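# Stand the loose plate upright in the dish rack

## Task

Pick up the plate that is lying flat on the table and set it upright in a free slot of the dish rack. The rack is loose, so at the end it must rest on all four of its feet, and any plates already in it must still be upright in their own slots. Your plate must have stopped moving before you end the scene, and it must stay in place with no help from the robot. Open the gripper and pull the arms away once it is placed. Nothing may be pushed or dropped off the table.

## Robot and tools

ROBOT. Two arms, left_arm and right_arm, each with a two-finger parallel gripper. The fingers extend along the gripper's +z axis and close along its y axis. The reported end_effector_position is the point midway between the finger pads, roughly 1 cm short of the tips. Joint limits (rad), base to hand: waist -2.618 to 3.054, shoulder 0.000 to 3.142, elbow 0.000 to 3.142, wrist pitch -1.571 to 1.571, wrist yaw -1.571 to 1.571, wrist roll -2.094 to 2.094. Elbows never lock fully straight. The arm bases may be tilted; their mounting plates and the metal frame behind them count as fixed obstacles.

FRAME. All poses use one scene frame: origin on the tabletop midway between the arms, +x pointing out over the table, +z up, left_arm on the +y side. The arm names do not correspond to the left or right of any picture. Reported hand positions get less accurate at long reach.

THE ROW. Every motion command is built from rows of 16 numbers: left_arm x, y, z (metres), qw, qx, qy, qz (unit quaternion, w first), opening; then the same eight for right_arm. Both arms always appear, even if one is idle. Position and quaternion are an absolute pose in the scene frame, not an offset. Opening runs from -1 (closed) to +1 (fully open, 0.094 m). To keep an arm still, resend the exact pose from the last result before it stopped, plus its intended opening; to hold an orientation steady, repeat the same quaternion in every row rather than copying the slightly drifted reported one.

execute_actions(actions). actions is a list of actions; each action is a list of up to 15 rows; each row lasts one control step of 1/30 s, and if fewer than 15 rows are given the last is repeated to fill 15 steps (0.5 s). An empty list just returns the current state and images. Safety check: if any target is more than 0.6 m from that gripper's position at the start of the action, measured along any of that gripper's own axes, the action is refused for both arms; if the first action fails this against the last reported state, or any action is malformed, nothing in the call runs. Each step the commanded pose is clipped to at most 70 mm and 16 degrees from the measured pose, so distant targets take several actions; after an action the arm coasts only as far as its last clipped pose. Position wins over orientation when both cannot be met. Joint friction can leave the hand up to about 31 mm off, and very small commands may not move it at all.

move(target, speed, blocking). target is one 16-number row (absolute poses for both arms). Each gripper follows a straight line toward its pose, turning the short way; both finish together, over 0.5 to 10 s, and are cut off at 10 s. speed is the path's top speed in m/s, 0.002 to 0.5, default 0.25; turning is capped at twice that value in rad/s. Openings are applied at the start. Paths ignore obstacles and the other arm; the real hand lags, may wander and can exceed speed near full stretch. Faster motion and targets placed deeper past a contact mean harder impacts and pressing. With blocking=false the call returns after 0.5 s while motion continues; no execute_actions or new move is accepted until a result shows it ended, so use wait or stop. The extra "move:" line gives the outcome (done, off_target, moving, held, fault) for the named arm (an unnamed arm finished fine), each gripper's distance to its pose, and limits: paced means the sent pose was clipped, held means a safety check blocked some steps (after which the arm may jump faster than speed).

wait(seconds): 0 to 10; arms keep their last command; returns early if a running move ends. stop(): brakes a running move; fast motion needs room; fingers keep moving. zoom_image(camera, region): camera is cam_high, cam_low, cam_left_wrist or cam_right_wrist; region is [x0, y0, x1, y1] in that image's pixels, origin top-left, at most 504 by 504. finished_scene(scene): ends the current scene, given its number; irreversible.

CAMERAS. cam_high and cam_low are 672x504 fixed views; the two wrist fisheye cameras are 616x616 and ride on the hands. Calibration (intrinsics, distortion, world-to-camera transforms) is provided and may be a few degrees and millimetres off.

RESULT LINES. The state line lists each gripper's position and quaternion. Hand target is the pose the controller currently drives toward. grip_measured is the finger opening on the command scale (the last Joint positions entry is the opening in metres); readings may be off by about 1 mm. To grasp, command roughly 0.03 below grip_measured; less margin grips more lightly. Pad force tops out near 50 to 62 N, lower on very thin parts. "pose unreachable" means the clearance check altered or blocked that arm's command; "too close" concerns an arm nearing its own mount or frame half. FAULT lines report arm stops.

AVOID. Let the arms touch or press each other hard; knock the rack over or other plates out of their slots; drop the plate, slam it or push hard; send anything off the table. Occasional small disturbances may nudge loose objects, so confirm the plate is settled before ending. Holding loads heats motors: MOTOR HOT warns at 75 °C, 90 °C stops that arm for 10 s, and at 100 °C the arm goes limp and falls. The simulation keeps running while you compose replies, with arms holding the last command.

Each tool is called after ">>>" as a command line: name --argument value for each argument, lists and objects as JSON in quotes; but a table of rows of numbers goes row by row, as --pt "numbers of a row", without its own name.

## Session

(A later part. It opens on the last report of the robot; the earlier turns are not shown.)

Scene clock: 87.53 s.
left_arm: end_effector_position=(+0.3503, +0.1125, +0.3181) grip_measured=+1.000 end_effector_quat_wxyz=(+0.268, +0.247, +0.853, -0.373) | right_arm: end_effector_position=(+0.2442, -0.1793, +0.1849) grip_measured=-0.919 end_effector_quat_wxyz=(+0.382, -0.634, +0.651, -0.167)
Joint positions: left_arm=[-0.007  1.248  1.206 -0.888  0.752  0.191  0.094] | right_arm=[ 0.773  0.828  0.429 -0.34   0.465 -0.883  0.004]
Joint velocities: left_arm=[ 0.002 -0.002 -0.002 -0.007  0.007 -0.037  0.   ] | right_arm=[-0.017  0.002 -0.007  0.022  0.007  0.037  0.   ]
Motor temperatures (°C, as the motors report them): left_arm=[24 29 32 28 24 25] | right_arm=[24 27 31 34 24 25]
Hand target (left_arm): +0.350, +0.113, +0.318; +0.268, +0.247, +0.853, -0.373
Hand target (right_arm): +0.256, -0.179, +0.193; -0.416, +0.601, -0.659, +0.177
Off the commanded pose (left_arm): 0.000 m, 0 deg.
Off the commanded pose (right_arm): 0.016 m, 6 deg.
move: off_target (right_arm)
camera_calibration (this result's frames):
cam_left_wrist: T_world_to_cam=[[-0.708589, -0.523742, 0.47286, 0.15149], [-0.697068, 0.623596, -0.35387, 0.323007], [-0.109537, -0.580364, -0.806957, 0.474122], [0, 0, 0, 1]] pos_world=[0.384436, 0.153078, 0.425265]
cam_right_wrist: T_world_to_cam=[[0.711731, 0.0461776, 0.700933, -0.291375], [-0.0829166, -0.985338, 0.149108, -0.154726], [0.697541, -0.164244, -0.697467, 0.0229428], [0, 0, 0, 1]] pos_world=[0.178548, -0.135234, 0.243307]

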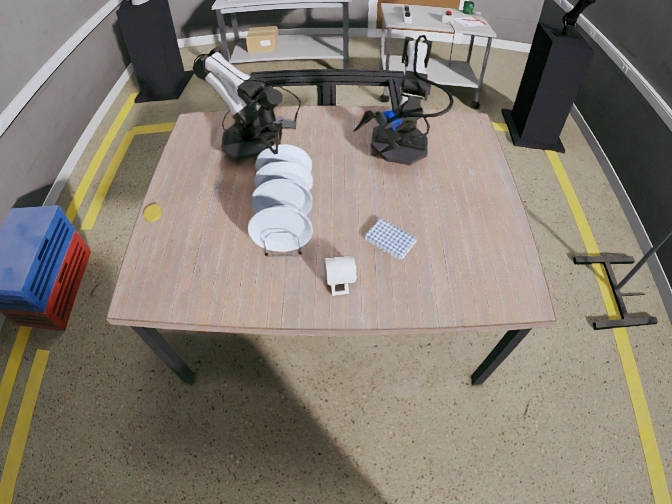

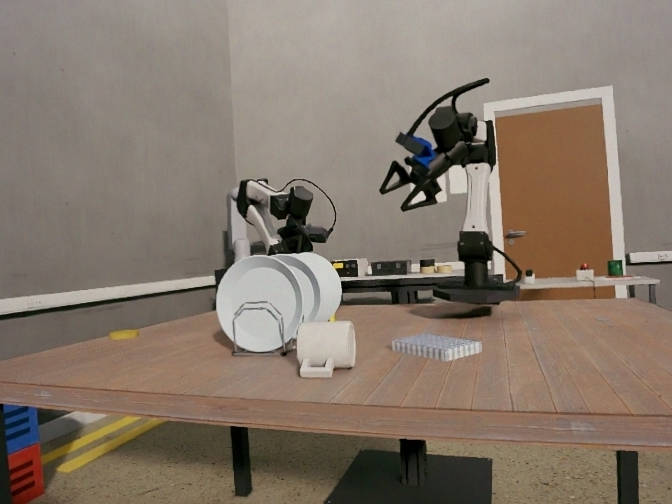

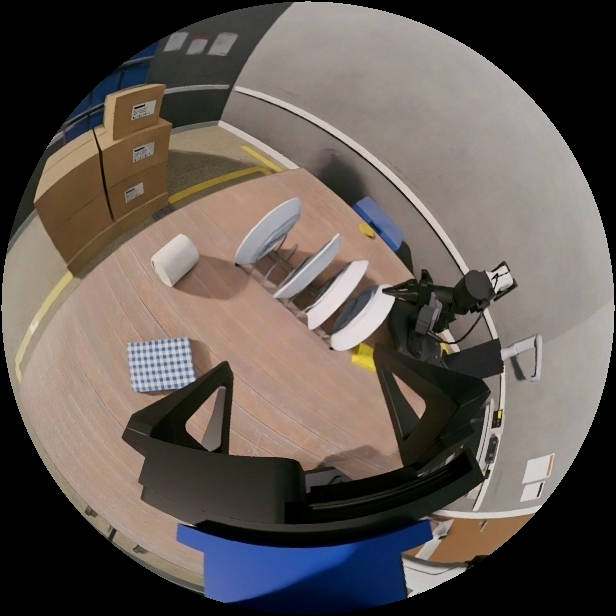

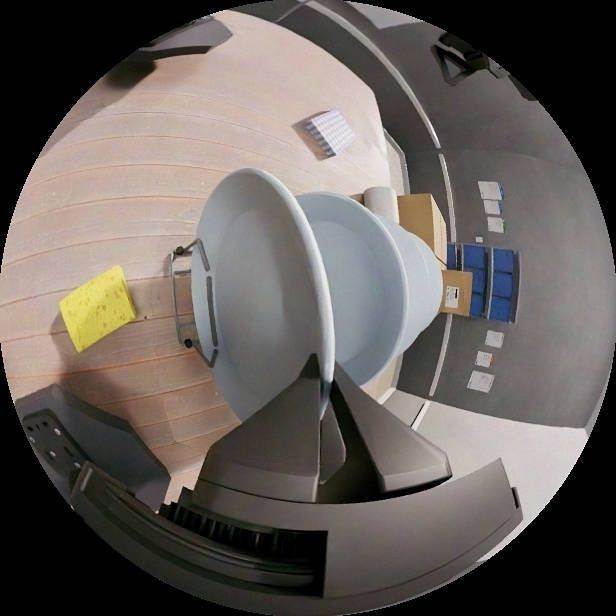

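Contact made. Release and withdraw.

>>> execute_actions --actions '[[[0.3503,0.1125,0.3181,0.268,0.247,0.853,-0.373,1.0, 0.247,-0.179,0.186,0.39,-0.628,0.652,-0.169,-0.82]],[[0.3503,0.1125,0.3181,0.268,0.247,0.853,-0.373,1.0, 0.247,-0.179,0.186,0.39,-0.628,0.652,-0.169,-0.5]]]'

>>> move --target '[0.3503,0.1125,0.3181,0.268,0.247,0.853,-0.373,1.0, 0.19,-0.20,0.26,0.382,-0.634,0.651,-0.167,-0.5]' --speed 0.12

>>> wait --seconds 2

>>> zoom_image --camera "cam_left_wrist" --region '[220, 180, 420, 380]'

Scene clock: 90.70 s.
left_arm: end_effector_position=(+0.3503, +0.1125, +0.3181) grip_measured=+1.000 end_effector_quat_wxyz=(+0.268, +0.247, +0.853, -0.373) | right_arm: end_effector_position=(+0.2462, -0.1768, +0.1882) grip_measured=-0.502 end_effector_quat_wxyz=(+0.392, -0.629, +0.651, -0.165)
Joint positions: left_arm=[-0.007  1.248  1.206 -0.888  0.752  0.191  0.094] | right_arm=[ 0.773  0.828  0.429 -0.32   0.463 -0.883  0.023]
Joint velocities: left_arm=[ 0.002 -0.002  0.007  0.051 -0.066 -0.066  0.   ] | right_arm=[-0.017  0.007 -0.002  0.022  0.022  0.007  0.001]
Motor temperatures (°C, as the motors report them): left_arm=[24 29 32 28 24 25] | right_arm=[24 27 31 35 24 25]
Hand target (left_arm): +0.350, +0.113, +0.318; +0.268, +0.247, +0.853, -0.373
Hand target (right_arm): +0.247, -0.179, +0.186; -0.390, +0.628, -0.652, +0.169
Off the commanded pose (left_arm): 0.000 m, 0 deg.
Off the commanded pose (right_arm): 0.003 m, 1 deg.
camera_calibration (this result's frames):
cam_left_wrist: T_world_to_cam=[[-0.708589, -0.523742, 0.47286, 0.15149], [-0.697068, 0.623596, -0.35387, 0.323007], [-0.109537, -0.580364, -0.806957, 0.474122], [0, 0, 0, 1]] pos_world=[0.384436, 0.153078, 0.425265]
cam_right_wrist: T_world_to_cam=[[0.703497, 0.0340201, 0.709883, -0.297117], [-0.0849176, -0.987674, 0.131486, -0.149152], [0.705607, -0.152782, -0.691937, 0.0232335], [0, 0, 0, 1]] pos_world=[0.179962, -0.133656, 0.246606]

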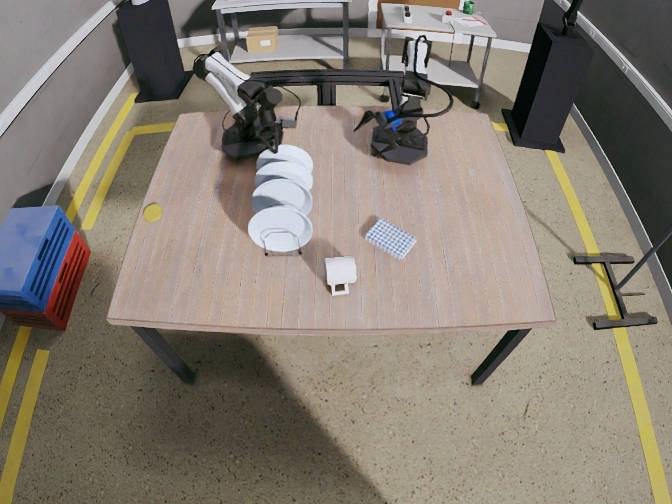

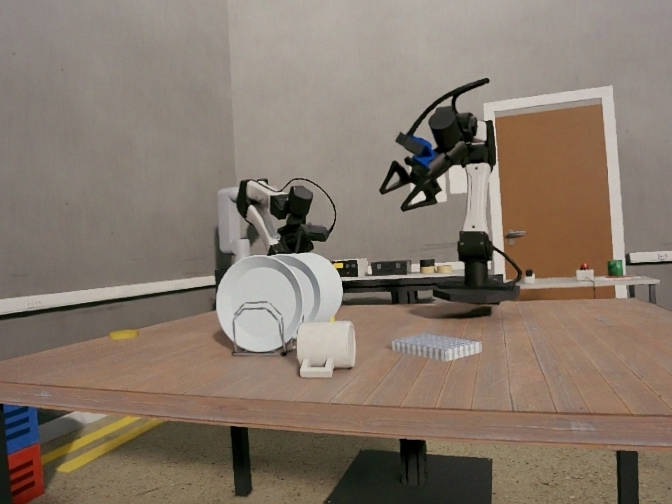

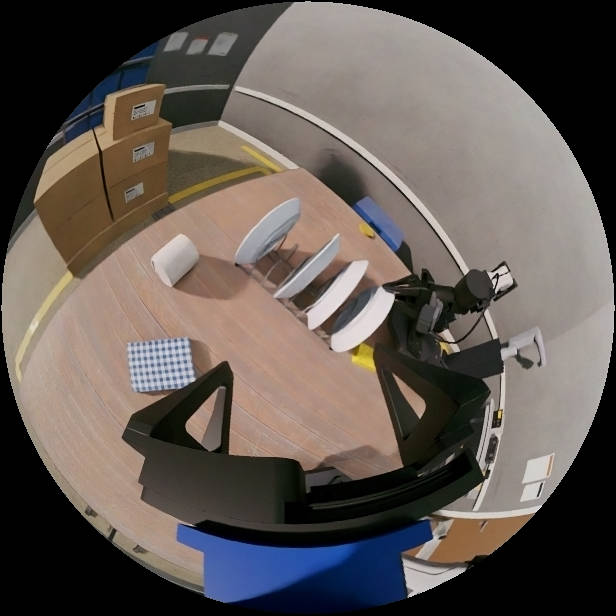

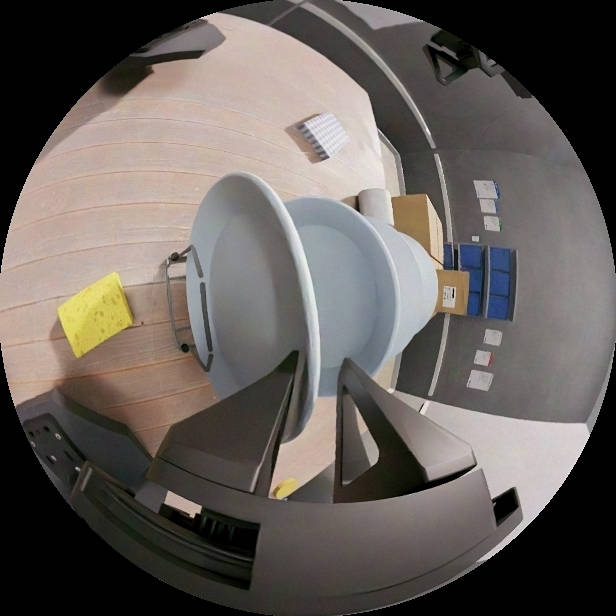

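Scene clock: 92.20 s.
left_arm: end_effector_position=(+0.3503, +0.1125, +0.3181) grip_measured=+1.000 end_effector_quat_wxyz=(+0.268, +0.247, +0.853, -0.373) | right_arm: end_effector_position=(+0.1899, -0.1987, +0.2548) grip_measured=-0.502 end_effector_quat_wxyz=(+0.378, -0.637, +0.650, -0.167)
Joint positions: left_arm=[-0.007  1.248  1.206 -0.888  0.752  0.191  0.094] | right_arm=[ 1.138  0.681  0.701 -0.951  0.712 -0.56   0.023]
Joint velocities: left_arm=[ 0.017 -0.002  0.002  0.022 -0.066 -0.037  0.   ] | right_arm=[ 0.007 -0.007 -0.002 -0.022 -0.022  0.066 -0.   ]
Motor temperatures (°C, as the motors report them): left_arm=[24 29 32 28 24 25] | right_arm=[24 27 31 34 24 25]
Hand target (left_arm): +0.350, +0.113, +0.318; +0.268, +0.247, +0.853, -0.373
Hand target (right_arm): +0.190, -0.198, +0.261; -0.381, +0.634, -0.651, +0.169
Off the commanded pose (left_arm): 0.000 m, 0 deg.
Off the commanded pose (right_arm): 0.005 m, 1 deg.
move: done
camera_calibration (this result's frames):
cam_left_wrist: T_world_to_cam=[[-0.708589, -0.523742, 0.47286, 0.15149], [-0.697068, 0.623596, -0.35387, 0.323007], [-0.109537, -0.580364, -0.806957, 0.474122], [0, 0, 0, 1]] pos_world=[0.384436, 0.153078, 0.425265]
cam_right_wrist: T_world_to_cam=[[0.714478, 0.055336, 0.697466, -0.298706], [-0.0783915, -0.984259, 0.158393, -0.191821], [0.695253, -0.167844, -0.698894, 0.106448], [0, 0, 0, 1]] pos_world=[0.124373, -0.154405, 0.313117]

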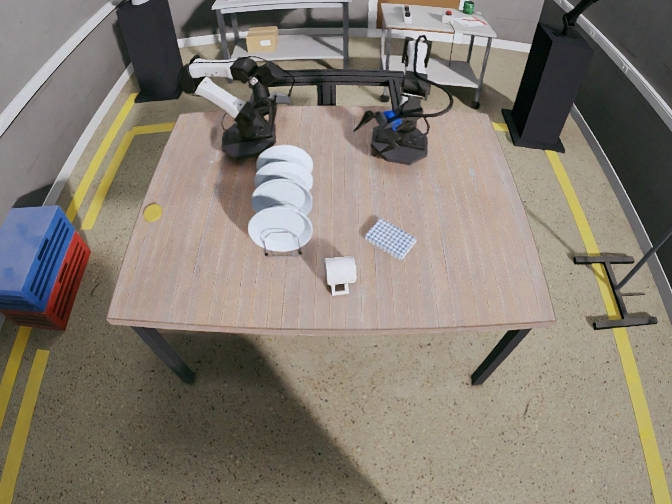

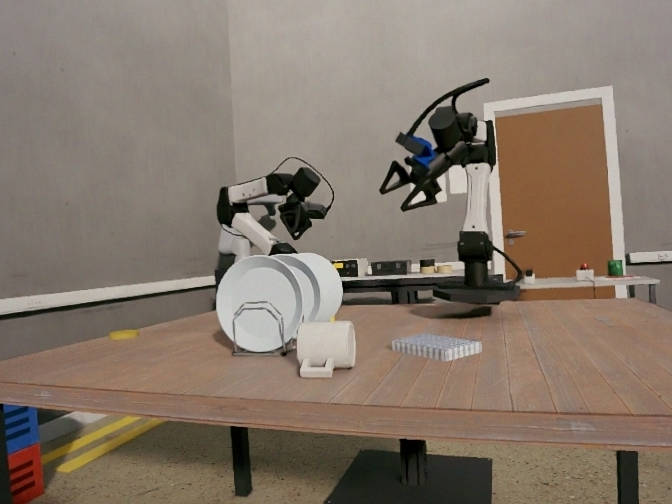

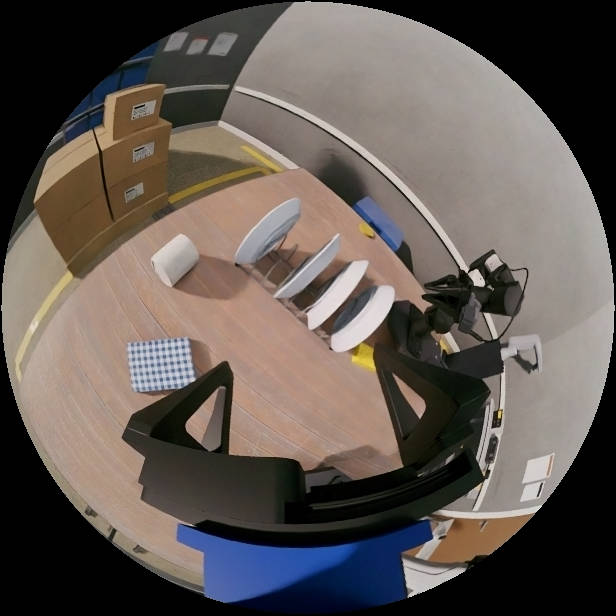

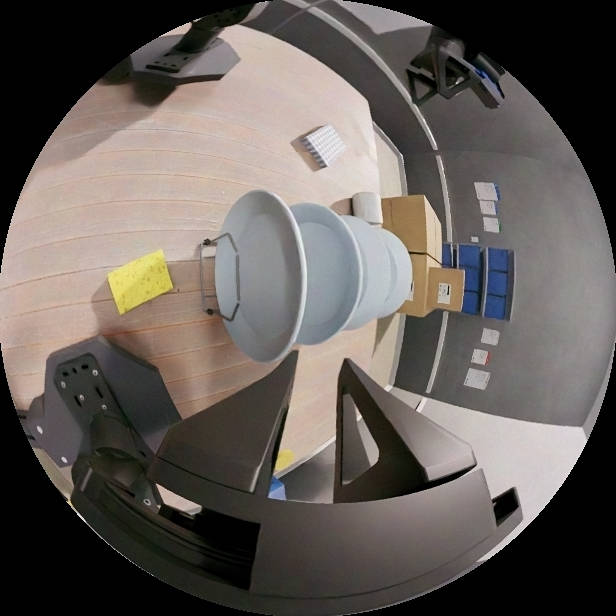

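Scene clock: 94.20 s.
left_arm: end_effector_position=(+0.3503, +0.1125, +0.3181) grip_measured=+1.000 end_effector_quat_wxyz=(+0.268, +0.247, +0.853, -0.373) | right_arm: end_effector_position=(+0.1899, -0.1993, +0.2546) grip_measured=-0.502 end_effector_quat_wxyz=(+0.378, -0.637, +0.651, -0.168)
Joint positions: left_arm=[-0.007  1.248  1.206 -0.888  0.752  0.191  0.094] | right_arm=[ 1.138  0.681  0.701 -0.954  0.713 -0.558  0.023]
Joint velocities: left_arm=[-0.007  0.002 -0.012  0.022 -0.007  0.037  0.   ] | right_arm=[-0.007 -0.012  0.002  0.022  0.007  0.007  0.001]
Motor temperatures (°C, as the motors report them): left_arm=[24 29 32 29 24 25] | right_arm=[24 27 31 34 24 25]
Hand target (left_arm): +0.350, +0.113, +0.318; +0.268, +0.247, +0.853, -0.373
Hand target (right_arm): +0.190, -0.198, +0.261; -0.381, +0.635, -0.651, +0.169
Off the commanded pose (left_arm): 0.000 m, 0 deg.
Off the commanded pose (right_arm): 0.005 m, 1 deg.
wait: 2.00 s; at rest by 0.17 s
camera_calibration (this result's frames):
cam_left_wrist: T_world_to_cam=[[-0.708589, -0.523742, 0.47286, 0.15149], [-0.697068, 0.623596, -0.35387, 0.323007], [-0.109537, -0.580364, -0.806957, 0.474122], [0, 0, 0, 1]] pos_world=[0.384436, 0.153078, 0.425265]
cam_right_wrist: T_world_to_cam=[[0.714866, 0.0543593, 0.697145, -0.298721], [-0.0807306, -0.983891, 0.159501, -0.192107], [0.694585, -0.170303, -0.698962, 0.10585], [0, 0, 0, 1]] pos_world=[0.124515, -0.154748, 0.312878]

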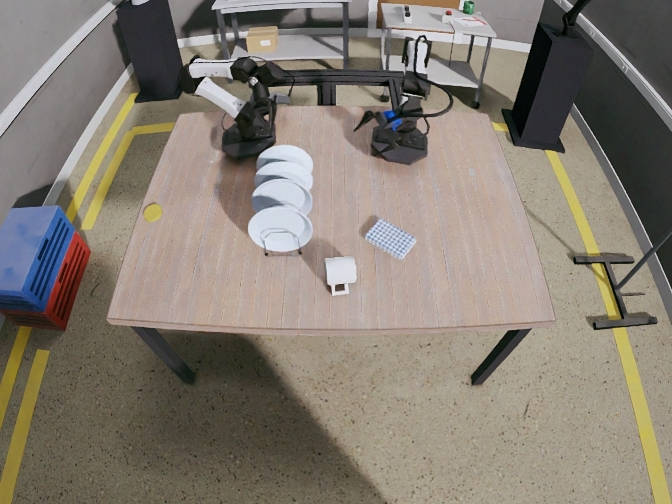

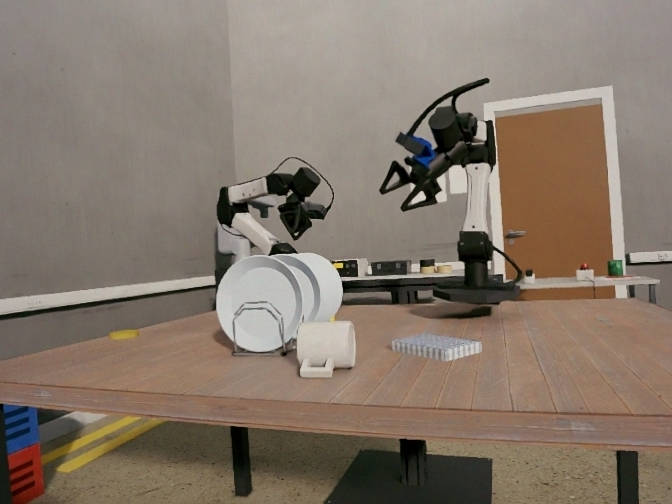

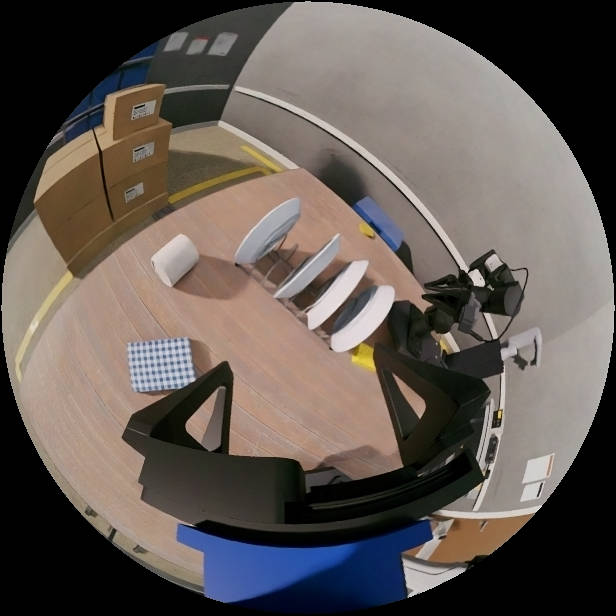

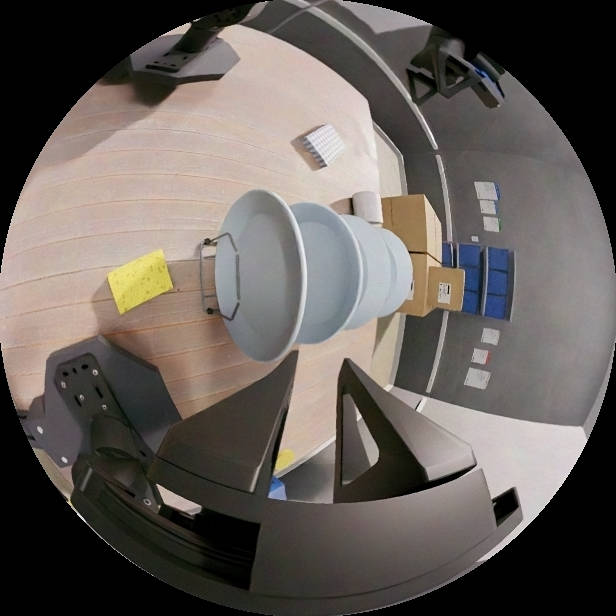

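Region (220, 180, 420, 380) of cam_left_wrist's 616x616 image, scaled by 2.520, with more detail than that image has.

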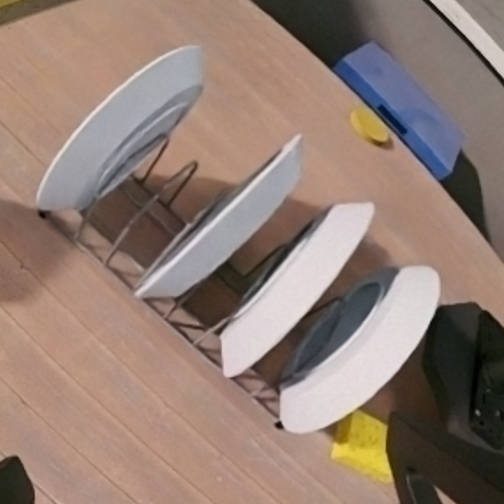

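>>> finished_scene --scene 2

The scene is finished: the task was done.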